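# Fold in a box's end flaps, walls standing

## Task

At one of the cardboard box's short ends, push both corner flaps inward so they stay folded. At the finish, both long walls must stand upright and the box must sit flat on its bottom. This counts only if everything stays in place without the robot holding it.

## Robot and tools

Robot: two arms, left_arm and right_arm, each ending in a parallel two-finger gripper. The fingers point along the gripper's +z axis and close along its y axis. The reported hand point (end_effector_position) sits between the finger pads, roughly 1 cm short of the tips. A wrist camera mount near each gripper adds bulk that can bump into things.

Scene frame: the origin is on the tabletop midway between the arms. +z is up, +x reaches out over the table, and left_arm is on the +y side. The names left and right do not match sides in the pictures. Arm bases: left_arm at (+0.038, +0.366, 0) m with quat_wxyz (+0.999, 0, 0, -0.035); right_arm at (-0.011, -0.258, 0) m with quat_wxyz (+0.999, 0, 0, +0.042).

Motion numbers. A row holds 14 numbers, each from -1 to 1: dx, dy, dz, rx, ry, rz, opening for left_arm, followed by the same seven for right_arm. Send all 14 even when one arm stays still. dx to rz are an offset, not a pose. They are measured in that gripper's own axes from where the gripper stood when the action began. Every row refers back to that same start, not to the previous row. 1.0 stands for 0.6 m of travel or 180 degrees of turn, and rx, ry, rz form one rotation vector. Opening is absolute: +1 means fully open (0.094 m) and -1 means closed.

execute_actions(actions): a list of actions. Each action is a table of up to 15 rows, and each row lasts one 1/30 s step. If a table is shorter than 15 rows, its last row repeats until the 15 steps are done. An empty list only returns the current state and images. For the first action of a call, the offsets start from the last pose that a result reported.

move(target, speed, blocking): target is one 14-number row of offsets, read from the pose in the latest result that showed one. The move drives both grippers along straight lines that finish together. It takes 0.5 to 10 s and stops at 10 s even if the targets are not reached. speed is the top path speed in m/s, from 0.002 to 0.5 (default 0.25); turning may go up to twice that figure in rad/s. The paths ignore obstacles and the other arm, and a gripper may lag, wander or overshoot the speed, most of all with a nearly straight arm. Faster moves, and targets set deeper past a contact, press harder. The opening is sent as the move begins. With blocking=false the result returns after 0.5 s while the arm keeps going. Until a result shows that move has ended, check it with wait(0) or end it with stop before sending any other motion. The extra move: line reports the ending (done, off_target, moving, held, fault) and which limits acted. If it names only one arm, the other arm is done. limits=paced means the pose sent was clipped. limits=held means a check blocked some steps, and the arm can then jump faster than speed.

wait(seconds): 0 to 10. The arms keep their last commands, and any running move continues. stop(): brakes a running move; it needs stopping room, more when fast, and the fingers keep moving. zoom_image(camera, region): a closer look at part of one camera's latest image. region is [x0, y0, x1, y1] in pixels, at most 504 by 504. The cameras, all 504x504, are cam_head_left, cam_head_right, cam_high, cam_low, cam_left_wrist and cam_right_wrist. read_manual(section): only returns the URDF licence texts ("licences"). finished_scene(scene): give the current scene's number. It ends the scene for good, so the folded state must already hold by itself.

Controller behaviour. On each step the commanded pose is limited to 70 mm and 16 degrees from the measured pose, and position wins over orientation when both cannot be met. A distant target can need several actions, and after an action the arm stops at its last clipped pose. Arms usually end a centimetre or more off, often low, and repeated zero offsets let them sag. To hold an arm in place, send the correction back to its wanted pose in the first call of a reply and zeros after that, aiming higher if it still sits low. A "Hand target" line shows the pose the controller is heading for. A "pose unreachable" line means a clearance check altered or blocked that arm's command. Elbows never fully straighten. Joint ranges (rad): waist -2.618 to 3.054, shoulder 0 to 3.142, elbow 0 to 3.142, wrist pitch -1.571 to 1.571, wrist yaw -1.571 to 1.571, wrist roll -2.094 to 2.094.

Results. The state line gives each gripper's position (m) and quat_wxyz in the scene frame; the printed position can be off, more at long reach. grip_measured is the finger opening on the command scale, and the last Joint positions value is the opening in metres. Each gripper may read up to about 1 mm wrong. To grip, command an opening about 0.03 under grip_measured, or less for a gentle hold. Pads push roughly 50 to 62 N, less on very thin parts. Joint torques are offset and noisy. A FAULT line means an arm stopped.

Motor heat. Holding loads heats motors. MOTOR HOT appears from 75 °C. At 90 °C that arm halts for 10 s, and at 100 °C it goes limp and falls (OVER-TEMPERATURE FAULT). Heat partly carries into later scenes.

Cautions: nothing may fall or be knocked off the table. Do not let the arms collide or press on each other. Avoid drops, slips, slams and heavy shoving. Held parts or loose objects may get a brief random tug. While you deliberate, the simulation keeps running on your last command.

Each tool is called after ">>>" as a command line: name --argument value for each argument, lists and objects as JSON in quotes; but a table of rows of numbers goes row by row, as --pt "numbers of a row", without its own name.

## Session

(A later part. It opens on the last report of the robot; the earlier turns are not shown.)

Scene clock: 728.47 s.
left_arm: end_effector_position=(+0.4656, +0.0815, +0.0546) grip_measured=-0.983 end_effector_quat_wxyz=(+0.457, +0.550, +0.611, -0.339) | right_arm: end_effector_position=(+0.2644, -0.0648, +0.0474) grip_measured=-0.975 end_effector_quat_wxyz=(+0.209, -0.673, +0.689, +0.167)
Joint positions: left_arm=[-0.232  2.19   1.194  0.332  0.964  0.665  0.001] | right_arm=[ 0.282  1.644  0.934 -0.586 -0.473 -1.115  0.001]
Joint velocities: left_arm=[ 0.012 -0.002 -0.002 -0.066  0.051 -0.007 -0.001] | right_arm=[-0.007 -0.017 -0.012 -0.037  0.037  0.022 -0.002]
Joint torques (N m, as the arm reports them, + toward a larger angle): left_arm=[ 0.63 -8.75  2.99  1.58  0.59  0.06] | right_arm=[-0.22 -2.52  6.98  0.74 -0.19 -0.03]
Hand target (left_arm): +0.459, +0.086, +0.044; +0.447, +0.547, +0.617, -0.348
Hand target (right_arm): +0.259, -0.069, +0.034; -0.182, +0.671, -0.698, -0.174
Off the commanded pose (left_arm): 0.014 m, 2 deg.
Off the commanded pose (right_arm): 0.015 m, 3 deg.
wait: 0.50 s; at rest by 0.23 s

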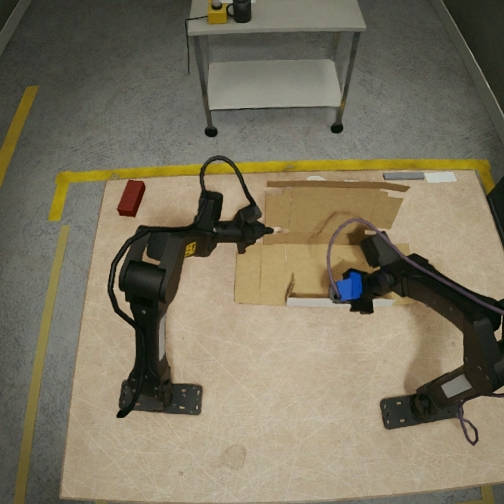

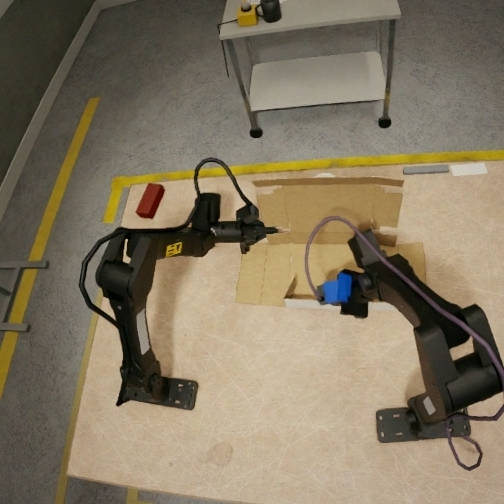

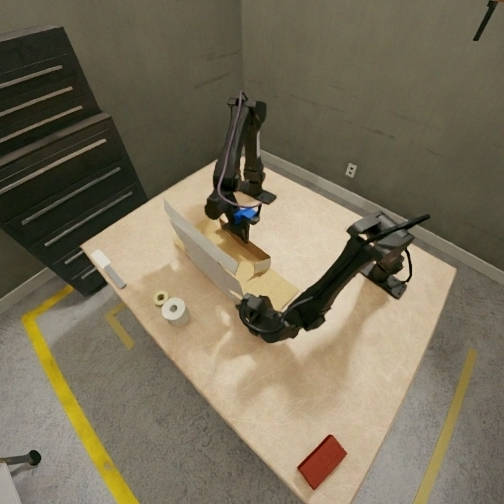

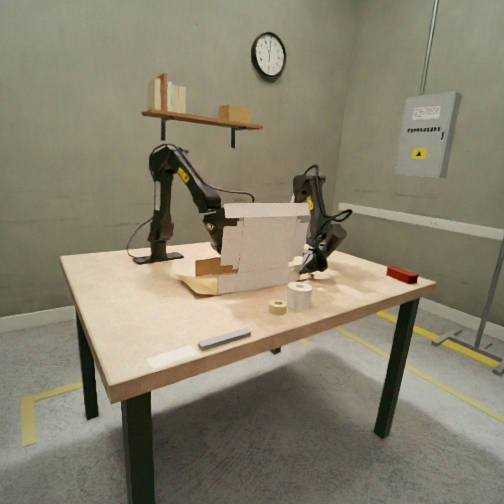

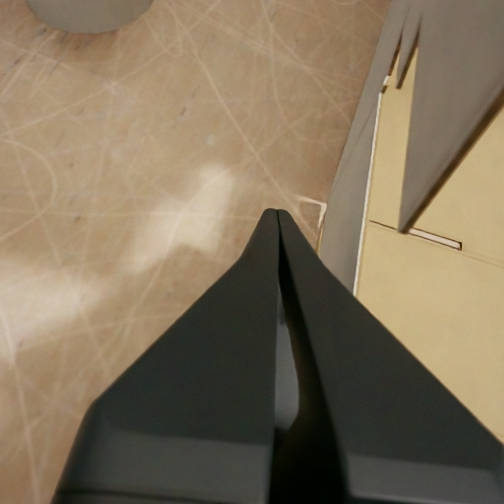

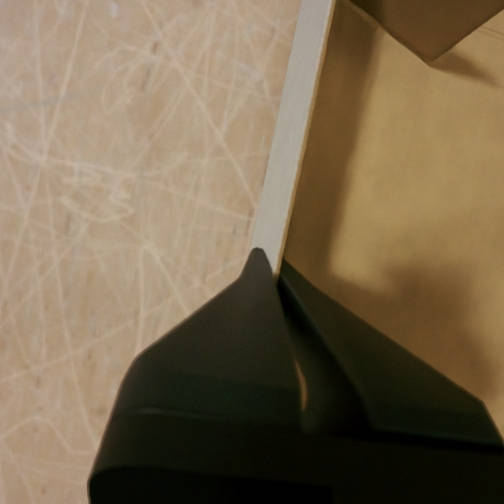

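>>> execute_actions --actions '[[[0.0188,-0.0123,-0.0028,-0.0014,0.0001,-0.0005,-1,0.0179,0.0083,0.0148,-0.0130,0.0103,0.0084,-1],[0.0185,-0.0143,-0.0029,-0.0037,0.0004,-0.0014,-1,0.0179,0.0083,0.0148,-0.0130,0.0103,0.0084,-1],[0.0182,-0.0171,-0.0030,-0.0070,0.0007,-0.0026,-1,0.0179,0.0083,0.0148,-0.0130,0.0103,0.0084,-1],[0.0178,-0.0204,-0.0031,-0.0107,0.0010,-0.0040,-1,0.0179,0.0083,0.0148,-0.0130,0.0103,0.0084,-1],[0.0173,-0.0240,-0.0033,-0.0149,0.0014,-0.0056,-1,0.0179,0.0083,0.0148,-0.0130,0.0103,0.0084,-1],[0.0169,-0.0276,-0.0035,-0.0191,0.0018,-0.0072,-1,0.0179,0.0083,0.0148,-0.0130,0.0103,0.0084,-1],[0.0165,-0.0313,-0.0037,-0.0233,0.0022,-0.0088,-1,0.0179,0.0083,0.0148,-0.0130,0.0103,0.0084,-1],[0.0160,-0.0353,-0.0038,-0.0280,0.0026,-0.0106,-1,0.0179,0.0083,0.0148,-0.0130,0.0103,0.0084,-1],[0.0155,-0.0389,-0.0040,-0.0322,0.0030,-0.0121,-1,0.0179,0.0083,0.0148,-0.0130,0.0103,0.0084,-1],[0.0151,-0.0421,-0.0042,-0.0359,0.0034,-0.0136,-1,0.0179,0.0083,0.0148,-0.0130,0.0103,0.0084,-1],[0.0147,-0.0454,-0.0043,-0.0396,0.0037,-0.0150,-1,0.0179,0.0083,0.0148,-0.0130,0.0103,0.0084,-1],[0.0144,-0.0478,-0.0044,-0.0424,0.0040,-0.0160,-1,0.0179,0.0083,0.0148,-0.0130,0.0103,0.0084,-1],[0.0142,-0.0494,-0.0045,-0.0443,0.0042,-0.0167,-1,0.0179,0.0083,0.0148,-0.0130,0.0103,0.0084,-1],[0.0141,-0.0506,-0.0046,-0.0457,0.0043,-0.0172,-1,0.0179,0.0083,0.0148,-0.0130,0.0103,0.0084,-1],[0.0140,-0.0514,-0.0046,-0.0466,0.0044,-0.0176,-1,0.0179,0.0083,0.0148,-0.0130,0.0103,0.0084,-1]]]'

>>> wait --seconds 0.5

Scene clock: 763.60 s.
left_arm: end_effector_position=(+0.4398, +0.0866, +0.0400) grip_measured=-0.983 end_effector_quat_wxyz=(+0.468, +0.512, +0.652, -0.306) | right_arm: end_effector_position=(+0.2643, -0.0646, +0.0475) grip_measured=-0.975 end_effector_quat_wxyz=(+0.209, -0.675, +0.688, +0.168)
Joint positions: left_arm=[-0.273  2.114  0.96   0.577  0.816  0.529  0.001] | right_arm=[ 0.282  1.644  0.934 -0.586 -0.475 -1.119  0.001]
Joint velocities: left_arm=[-0.139 -0.1   -0.281  0.447 -0.315 -0.374 -0.   ] | right_arm=[-0.017 -0.002 -0.002  0.022  0.051 -0.037 -0.   ]
Joint torques (N m, as the arm reports them, + toward a larger angle): left_arm=[-1.2  -9.51  2.51  1.68  0.55  0.01] | right_arm=[-0.3  -2.58  6.94  0.72 -0.17 -0.01]
Hand target (left_arm): +0.434, +0.081, +0.047; +0.479, +0.503, +0.652, -0.304
Hand target (right_arm): +0.259, -0.069, +0.034; -0.182, +0.671, -0.697, -0.173
Off the commanded pose (left_arm): 0.008 m, 2 deg.
Off the commanded pose (right_arm): 0.015 m, 3 deg.

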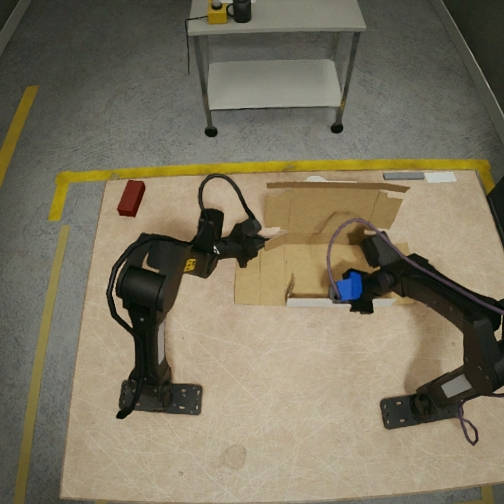

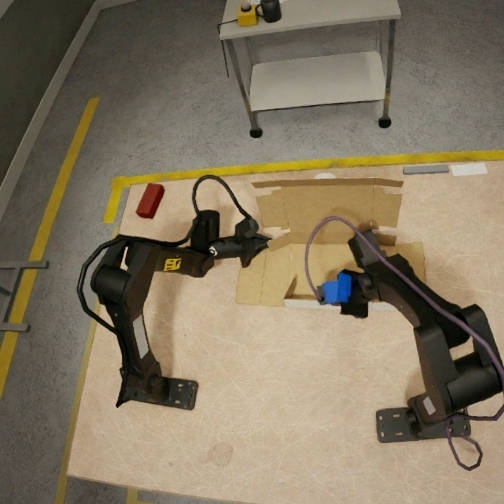

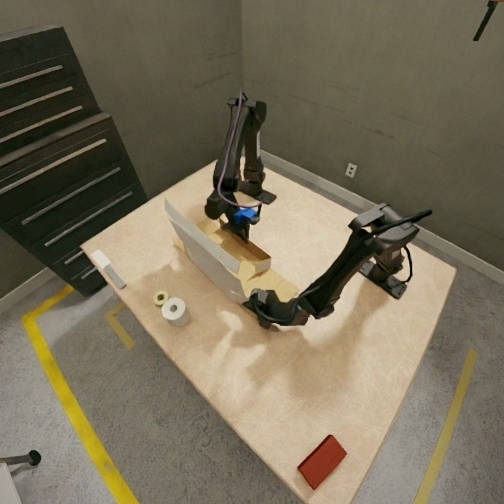

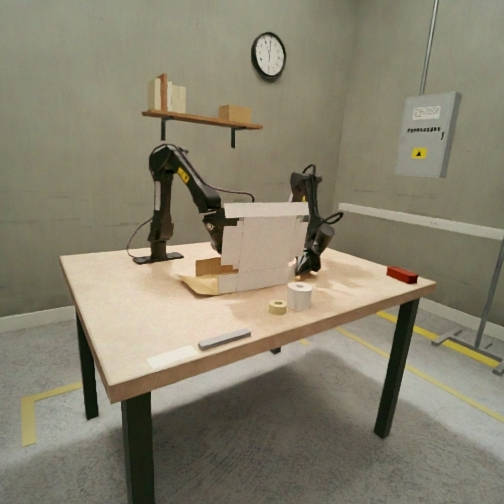

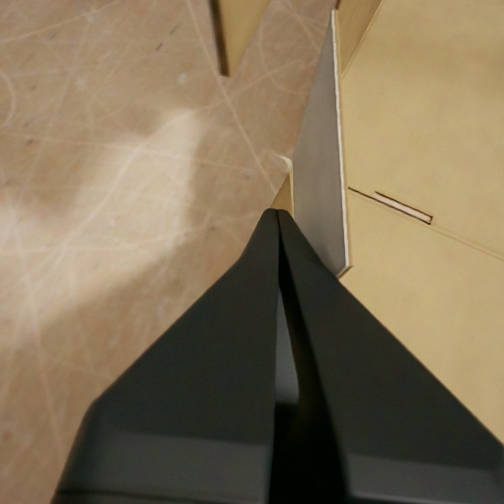

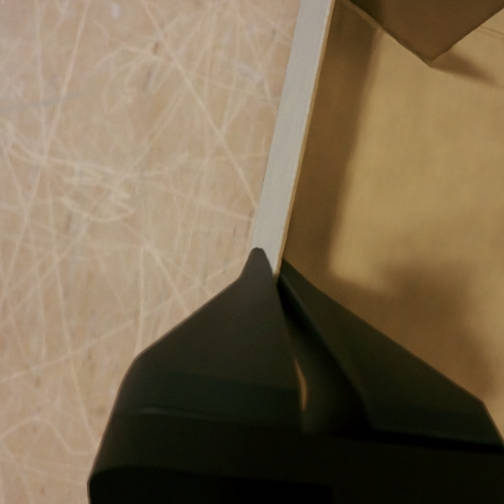

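Scene clock: 764.10 s.
left_arm: end_effector_position=(+0.4429, +0.0828, +0.0459) grip_measured=-0.983 end_effector_quat_wxyz=(+0.483, +0.502, +0.651, -0.301) | right_arm: end_effector_position=(+0.2643, -0.0646, +0.0475) grip_measured=-0.975 end_effector_quat_wxyz=(+0.209, -0.675, +0.688, +0.168)
Joint positions: left_arm=[-0.286  2.11   0.947  0.639  0.787  0.489  0.001] | right_arm=[ 0.282  1.644  0.934 -0.586 -0.475 -1.119  0.001]
Joint velocities: left_arm=[-0.027 -0.017  0.017 -0.022 -0.037 -0.007  0.   ] | right_arm=[ 0.002 -0.007  0.007 -0.066 -0.007 -0.066 -0.   ]
Joint torques (N m, as the arm reports them, + toward a larger angle): left_arm=[-0.73 -9.6   2.28  1.75  0.25 -0.05] | right_arm=[-0.15 -2.59  6.93  0.72 -0.17 -0.02]
Hand target (left_arm): +0.434, +0.081, +0.047; +0.479, +0.503, +0.652, -0.304
Hand target (right_arm): +0.259, -0.069, +0.034; -0.182, +0.671, -0.697, -0.173
Off the commanded pose (left_arm): 0.008 m, 0 deg.
Off the commanded pose (right_arm): 0.015 m, 3 deg.
wait: 0.50 s; at rest by 0.47 s

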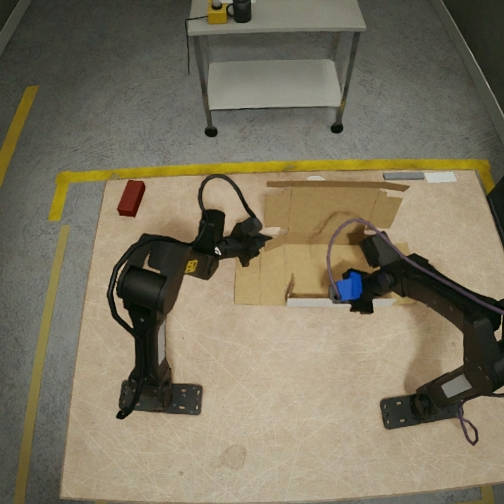

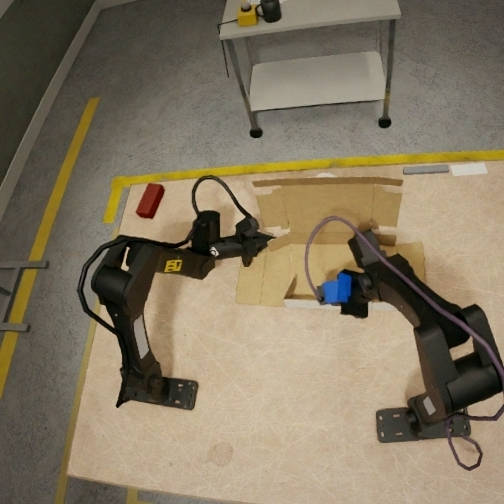

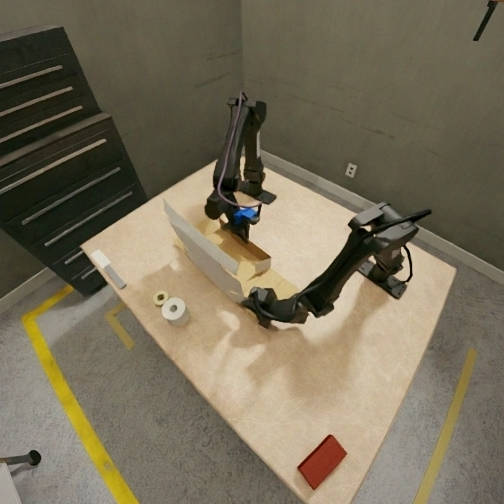

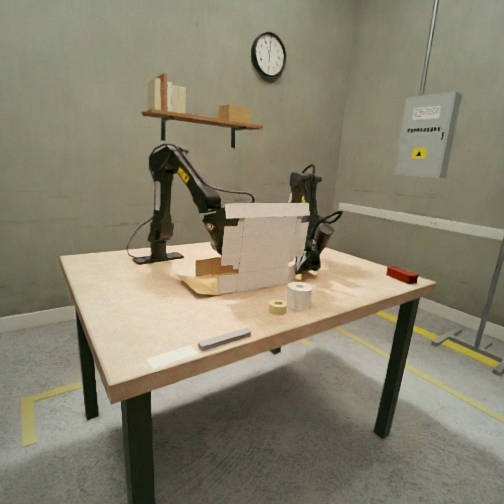

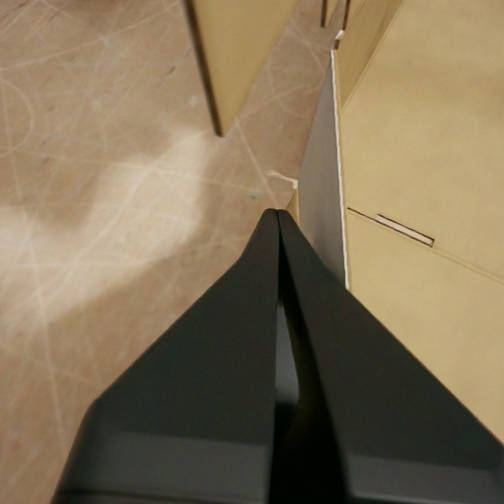

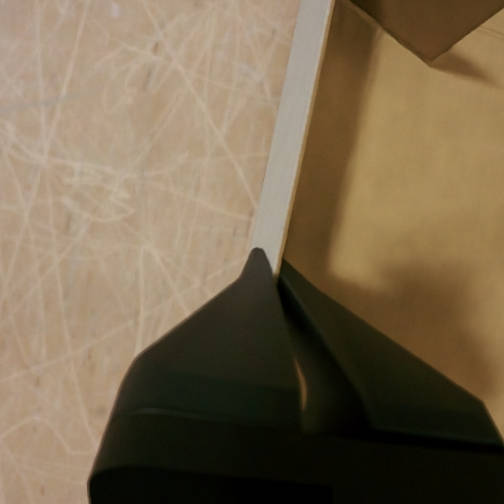

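>>> execute_actions --actions '[[[-0.0003,-0.0148,-0.0033,-0.0012,0.0001,-0.0005,-1,0.0179,0.0083,0.0148,-0.0130,0.0103,0.0084,-1],[-0.0004,-0.0176,-0.0039,-0.0033,0.0003,-0.0012,-1,0.0179,0.0083,0.0148,-0.0130,0.0103,0.0084,-1],[-0.0007,-0.0215,-0.0047,-0.0062,0.0006,-0.0023,-1,0.0179,0.0083,0.0148,-0.0130,0.0103,0.0084,-1],[-0.0009,-0.0260,-0.0057,-0.0095,0.0009,-0.0036,-1,0.0179,0.0083,0.0148,-0.0130,0.0103,0.0084,-1],[-0.0012,-0.0310,-0.0068,-0.0132,0.0013,-0.0050,-1,0.0179,0.0083,0.0148,-0.0130,0.0103,0.0084,-1],[-0.0014,-0.0360,-0.0079,-0.0169,0.0017,-0.0064,-1,0.0179,0.0083,0.0148,-0.0130,0.0103,0.0084,-1],[-0.0017,-0.0411,-0.0090,-0.0207,0.0021,-0.0078,-1,0.0179,0.0083,0.0148,-0.0130,0.0103,0.0084,-1],[-0.0020,-0.0466,-0.0102,-0.0248,0.0025,-0.0094,-1,0.0179,0.0083,0.0148,-0.0130,0.0103,0.0084,-1],[-0.0023,-0.0517,-0.0112,-0.0285,0.0028,-0.0108,-1,0.0179,0.0083,0.0148,-0.0130,0.0103,0.0084,-1],[-0.0025,-0.0561,-0.0122,-0.0318,0.0032,-0.0120,-1,0.0179,0.0083,0.0148,-0.0130,0.0103,0.0084,-1],[-0.0028,-0.0606,-0.0132,-0.0351,0.0035,-0.0133,-1,0.0179,0.0083,0.0148,-0.0130,0.0103,0.0084,-1],[-0.0029,-0.0640,-0.0139,-0.0376,0.0037,-0.0142,-1,0.0179,0.0083,0.0148,-0.0130,0.0103,0.0084,-1],[-0.0031,-0.0662,-0.0144,-0.0392,0.0039,-0.0148,-1,0.0179,0.0083,0.0148,-0.0130,0.0103,0.0084,-1],[-0.0031,-0.0679,-0.0148,-0.0405,0.0040,-0.0153,-1,0.0179,0.0083,0.0148,-0.0130,0.0103,0.0084,-1],[-0.0032,-0.0690,-0.0150,-0.0413,0.0041,-0.0156,-1,0.0179,0.0083,0.0148,-0.0130,0.0103,0.0084,-1]]]'

>>> wait --seconds 0.5

Scene clock: 820.67 s.
left_arm: end_effector_position=(+0.4098, +0.0784, +0.0456) grip_measured=-0.983 end_effector_quat_wxyz=(+0.497, +0.467, +0.681, -0.267) | right_arm: end_effector_position=(+0.2642, -0.0645, +0.0476) grip_measured=-0.975 end_effector_quat_wxyz=(+0.210, -0.676, +0.687, +0.168)
Joint positions: left_arm=[-0.377  2.013  0.747  0.811  0.597  0.377  0.001] | right_arm=[ 0.282  1.644  0.934 -0.586 -0.475 -1.122  0.001]
Joint velocities: left_arm=[-0.149 -0.1   -0.222  0.3   -0.432 -0.198  0.001] | right_arm=[ 0.002 -0.017  0.002 -0.007 -0.022  0.066 -0.001]
Joint torques (N m, as the arm reports them, + toward a larger angle): left_arm=[-1.48 -8.42  2.    1.77  0.52 -0.03] | right_arm=[-0.17 -2.54  6.95  0.73 -0.15 -0.02]
Hand target (left_arm): +0.401, +0.076, +0.049; +0.500, +0.457, +0.685, -0.268
Hand target (right_arm): +0.259, -0.069, +0.034; -0.183, +0.672, -0.696, -0.174
Off the commanded pose (left_arm): 0.009 m, 2 deg.
Off the commanded pose (right_arm): 0.015 m, 3 deg.

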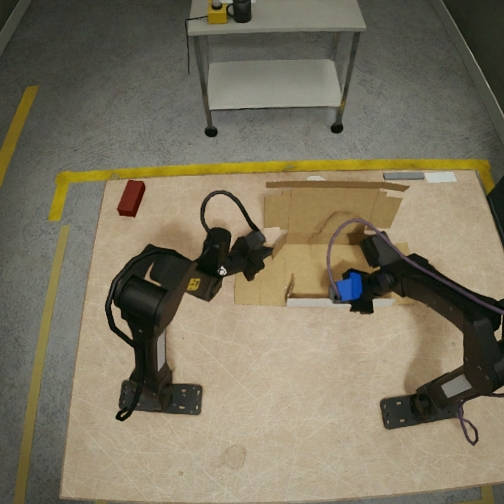

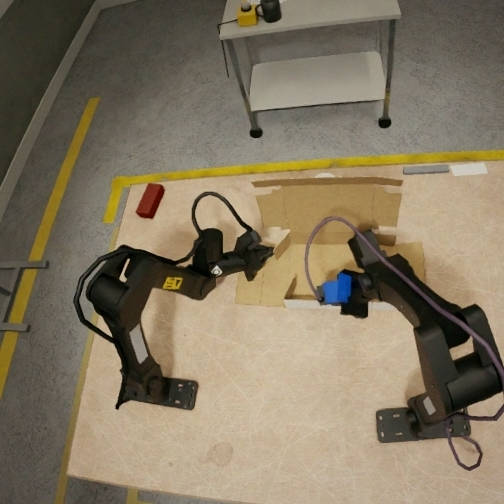

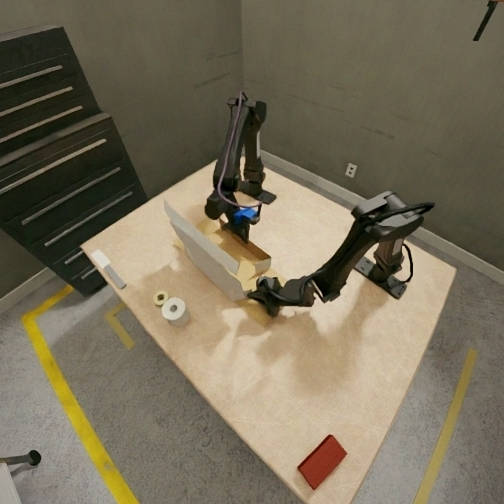

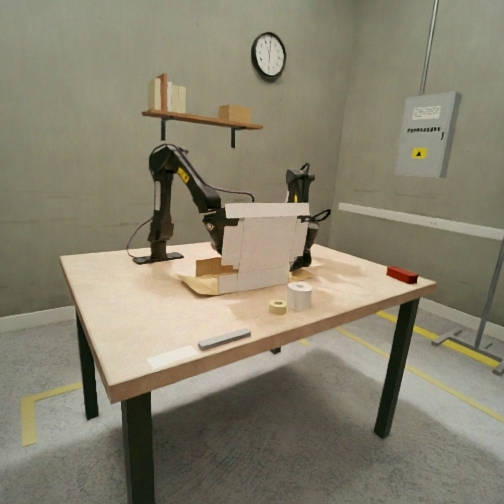

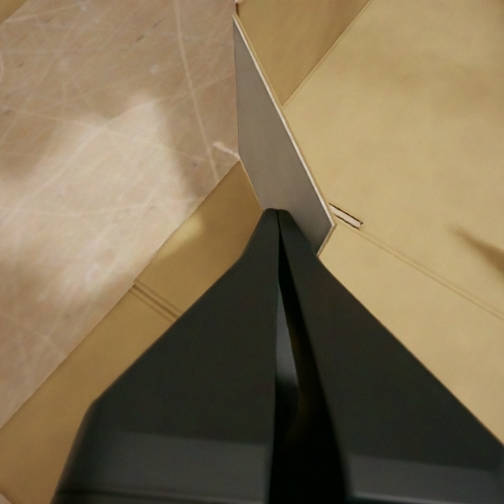

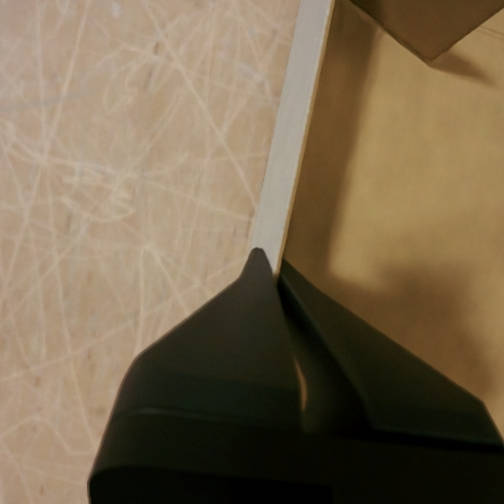

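Scene clock: 821.17 s.
left_arm: end_effector_position=(+0.4108, +0.0775, +0.0480) grip_measured=-0.983 end_effector_quat_wxyz=(+0.504, +0.455, +0.686, -0.262) | right_arm: end_effector_position=(+0.2642, -0.0645, +0.0476) grip_measured=-0.975 end_effector_quat_wxyz=(+0.210, -0.676, +0.687, +0.168)
Joint positions: left_arm=[-0.389  2.01   0.734  0.845  0.563  0.347  0.001] | right_arm=[ 0.282  1.644  0.934 -0.586 -0.475 -1.122  0.001]
Joint velocities: left_arm=[-0.032  0.002 -0.002  0.022  0.007  0.022 -0.   ] | right_arm=[-0.002  0.007 -0.012 -0.081  0.007 -0.022  0.001]
Joint torques (N m, as the arm reports them, + toward a larger angle): left_arm=[-1.03 -8.44  1.94  1.86  0.23 -0.08] | right_arm=[-0.22 -2.62  7.04  0.73 -0.16 -0.02]
Hand target (left_arm): +0.401, +0.075, +0.049; +0.500, +0.457, +0.685, -0.268
Hand target (right_arm): +0.259, -0.069, +0.034; -0.183, +0.672, -0.696, -0.174
Off the commanded pose (left_arm): 0.010 m, 1 deg.
Off the commanded pose (right_arm): 0.015 m, 3 deg.
wait: 0.50 s; at rest by 0.37 s

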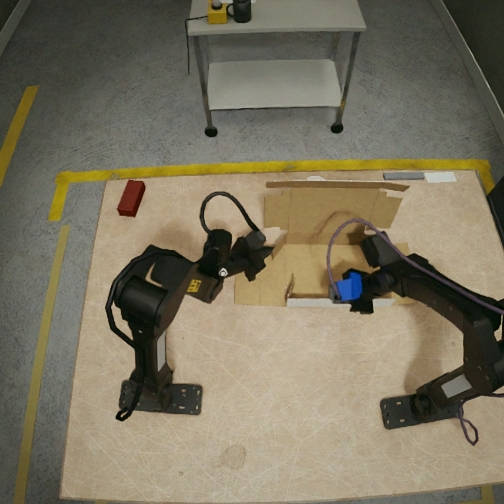

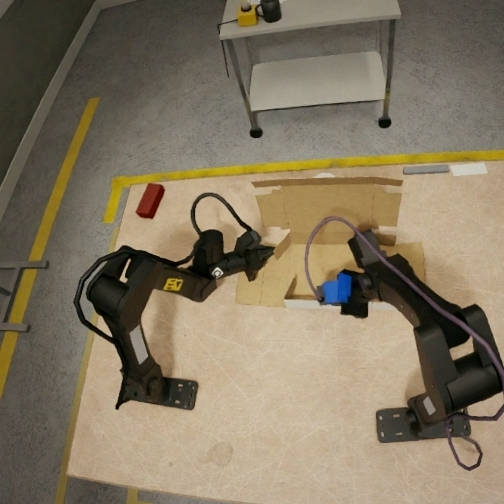

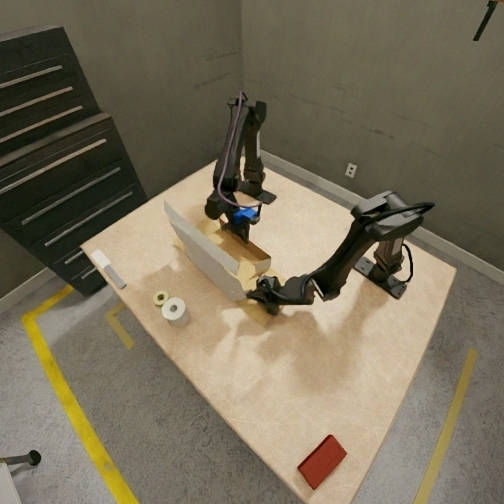

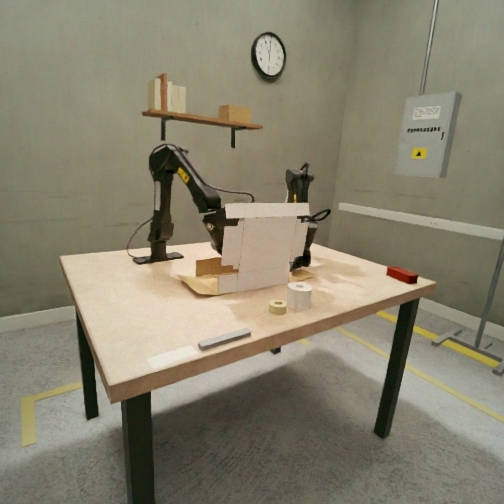

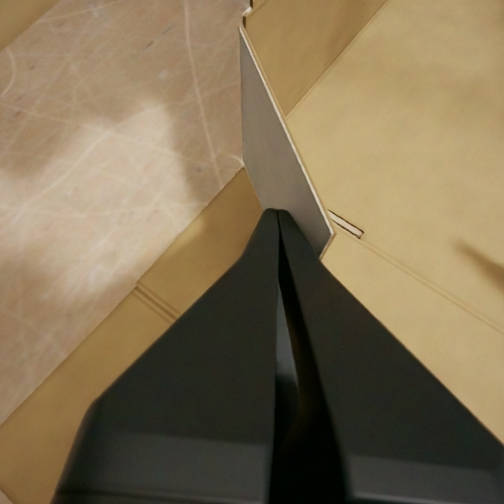

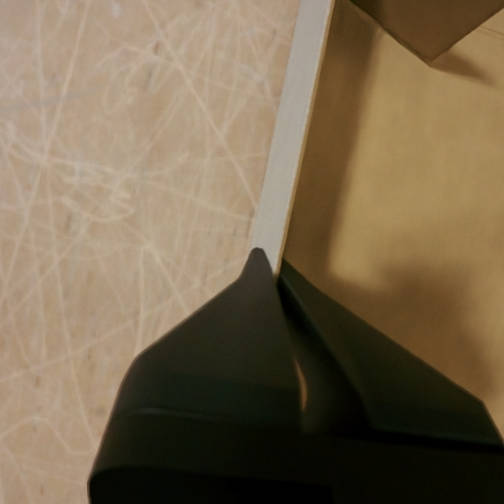

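>>> execute_actions --actions '[[[-0.0001,-0.0165,-0.0045,0,0,0,-1,0.0179,0.0083,0.0148,-0.0130,0.0103,0.0084,-1],[-0.0009,-0.0181,-0.0031,0,0,0,-1,0.0179,0.0083,0.0148,-0.0130,0.0103,0.0084,-1],[-0.0020,-0.0203,-0.0011,0,0,0,-1,0.0179,0.0083,0.0148,-0.0130,0.0103,0.0084,-1],[-0.0033,-0.0228,0.0012,0,0,0,-1,0.0179,0.0083,0.0148,-0.0130,0.0103,0.0084,-1],[-0.0048,-0.0256,0.0038,0,0,0,-1,0.0179,0.0083,0.0148,-0.0130,0.0103,0.0084,-1],[-0.0062,-0.0284,0.0064,0,0,0,-1,0.0179,0.0083,0.0148,-0.0130,0.0103,0.0084,-1],[-0.0077,-0.0312,0.0091,0,0,0,-1,0.0179,0.0083,0.0148,-0.0130,0.0103,0.0084,-1],[-0.0093,-0.0343,0.0119,0,0,0,-1,0.0179,0.0083,0.0148,-0.0130,0.0103,0.0084,-1],[-0.0107,-0.0371,0.0145,0,0,0,-1,0.0179,0.0083,0.0148,-0.0130,0.0103,0.0084,-1],[-0.0120,-0.0396,0.0169,0,0,0,-1,0.0179,0.0083,0.0148,-0.0130,0.0103,0.0084,-1],[-0.0133,-0.0421,0.0192,0,0,0,-1,0.0179,0.0083,0.0148,-0.0130,0.0103,0.0084,-1],[-0.0143,-0.0440,0.0209,0,0,0,-1,0.0179,0.0083,0.0148,-0.0130,0.0103,0.0084,-1],[-0.0149,-0.0452,0.0221,0,0,0,-1,0.0179,0.0083,0.0148,-0.0130,0.0103,0.0084,-1],[-0.0154,-0.0462,0.0229,0,0,0,-1,0.0179,0.0083,0.0148,-0.0130,0.0103,0.0084,-1],[-0.0157,-0.0468,0.0235,0,0,0,-1,0.0179,0.0083,0.0148,-0.0130,0.0103,0.0084,-1]]]'

>>> wait --seconds 0.5

Scene clock: 847.13 s.
left_arm: end_effector_position=(+0.4041, +0.0577, +0.0498) grip_measured=-0.983 end_effector_quat_wxyz=(+0.511, +0.449, +0.689, -0.251) | right_arm: end_effector_position=(+0.2642, -0.0645, +0.0476) grip_measured=-0.975 end_effector_quat_wxyz=(+0.210, -0.675, +0.687, +0.168)
Joint positions: left_arm=[-0.466  2.01   0.734  0.871  0.465  0.311  0.001] | right_arm=[ 0.282  1.644  0.934 -0.586 -0.475 -1.121  0.001]
Joint velocities: left_arm=[-0.105 -0.007 -0.012  0.037 -0.183 -0.066 -0.   ] | right_arm=[-0.012  0.017 -0.012 -0.095 -0.022 -0.007 -0.002]
Joint torques (N m, as the arm reports them, + toward a larger angle): left_arm=[-1.62 -7.46  3.12  1.93  0.45  0.02] | right_arm=[-0.21 -2.59  6.96  0.72 -0.19 -0.05]
Hand target (left_arm): +0.393, +0.050, +0.049; +0.504, +0.454, +0.686, -0.263
Hand target (right_arm): +0.259, -0.069, +0.034; -0.183, +0.673, -0.695, -0.174
Off the commanded pose (left_arm): 0.014 m, 2 deg.
Off the commanded pose (right_arm): 0.015 m, 3 deg.

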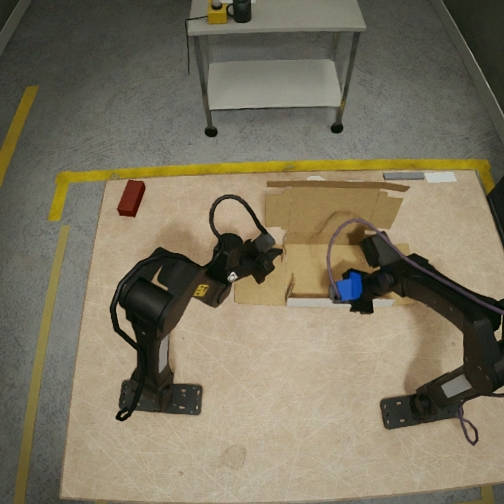

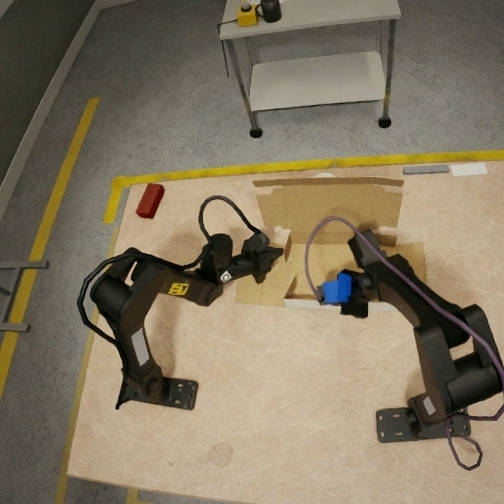

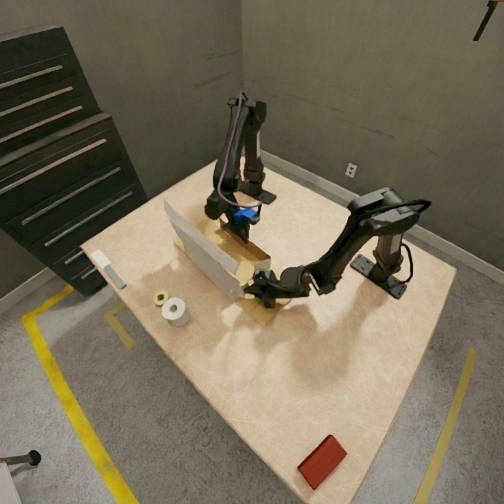

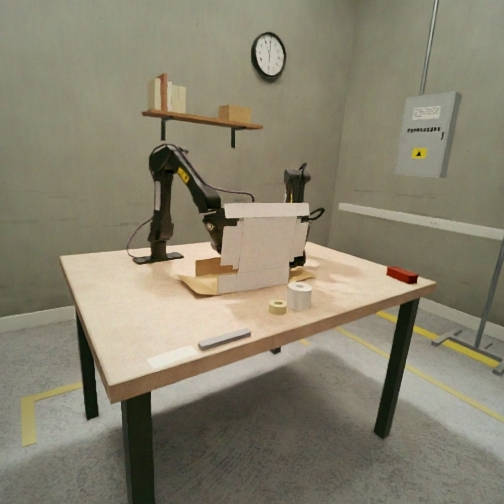

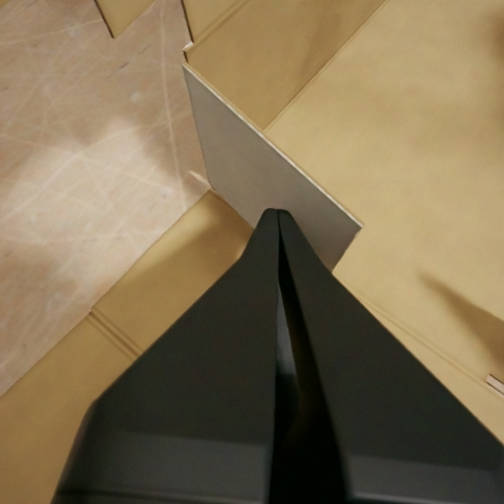

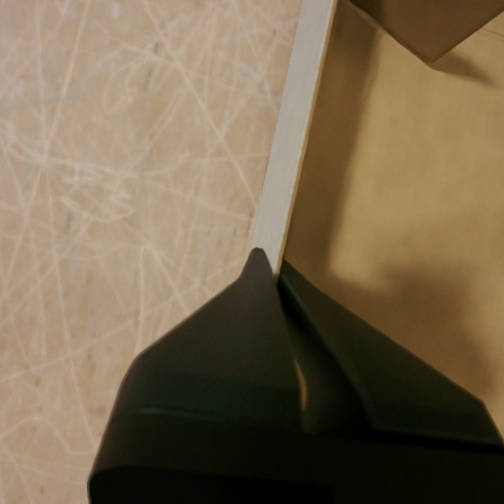

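Scene clock: 847.63 s.
left_arm: end_effector_position=(+0.4038, +0.0567, +0.0498) grip_measured=-0.983 end_effector_quat_wxyz=(+0.510, +0.446, +0.691, -0.251) | right_arm: end_effector_position=(+0.2642, -0.0645, +0.0476) grip_measured=-0.975 end_effector_quat_wxyz=(+0.210, -0.675, +0.687, +0.168)
Joint positions: left_arm=[-0.471  2.01   0.734  0.872  0.457  0.303  0.001] | right_arm=[ 0.282  1.644  0.934 -0.586 -0.475 -1.121  0.001]
Joint velocities: left_arm=[-0.022  0.002  0.007  0.007 -0.022  0.022 -0.001] | right_arm=[ 0.007  0.017 -0.017 -0.037  0.037 -0.051 -0.   ]
Joint torques (N m, as the arm reports them, + toward a larger angle): left_arm=[-1.52 -7.39  3.19  1.94  0.35 -0.02] | right_arm=[-0.23 -2.61  6.94  0.72 -0.18 -0.04]
Hand target (left_arm): +0.393, +0.049, +0.049; +0.504, +0.454, +0.686, -0.263
Hand target (right_arm): +0.259, -0.069, +0.034; -0.183, +0.673, -0.695, -0.174
Off the commanded pose (left_arm): 0.013 m, 2 deg.
Off the commanded pose (right_arm): 0.015 m, 3 deg.
wait: 0.50 s; at rest by 0.17 s

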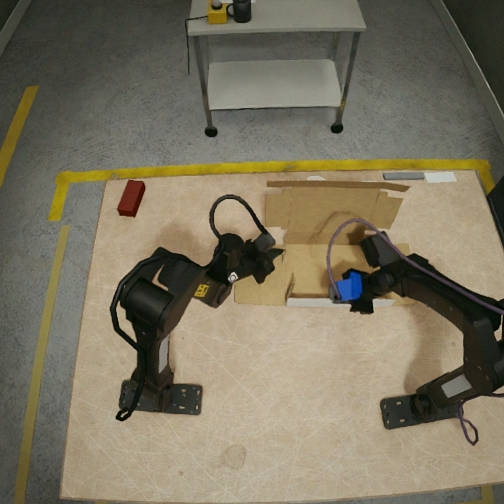

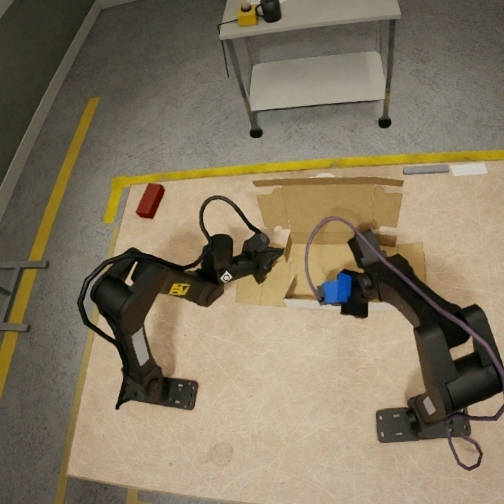

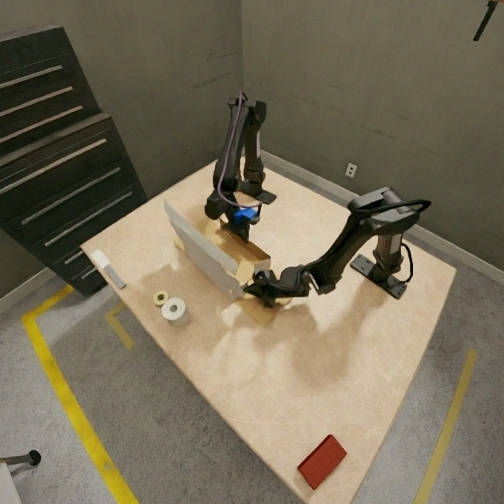

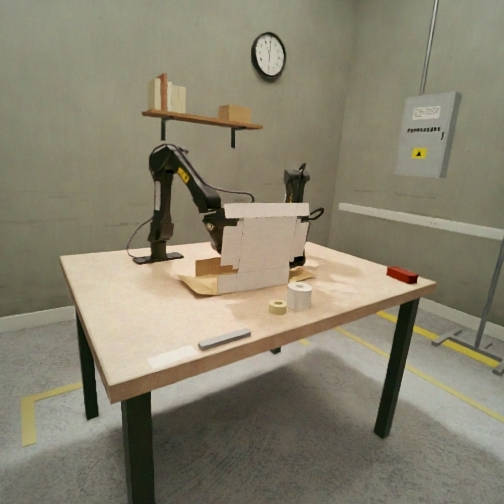

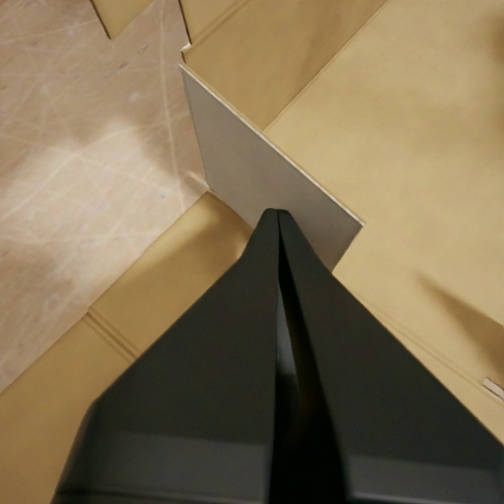

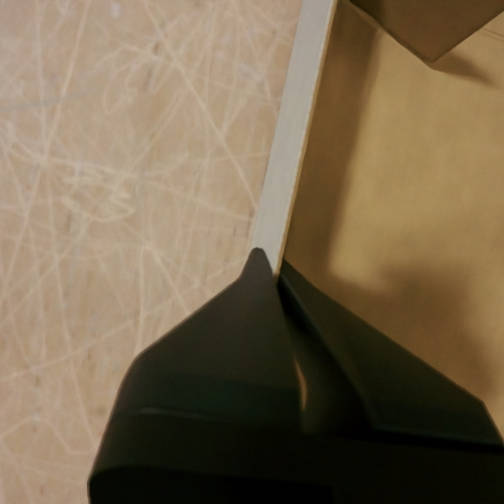

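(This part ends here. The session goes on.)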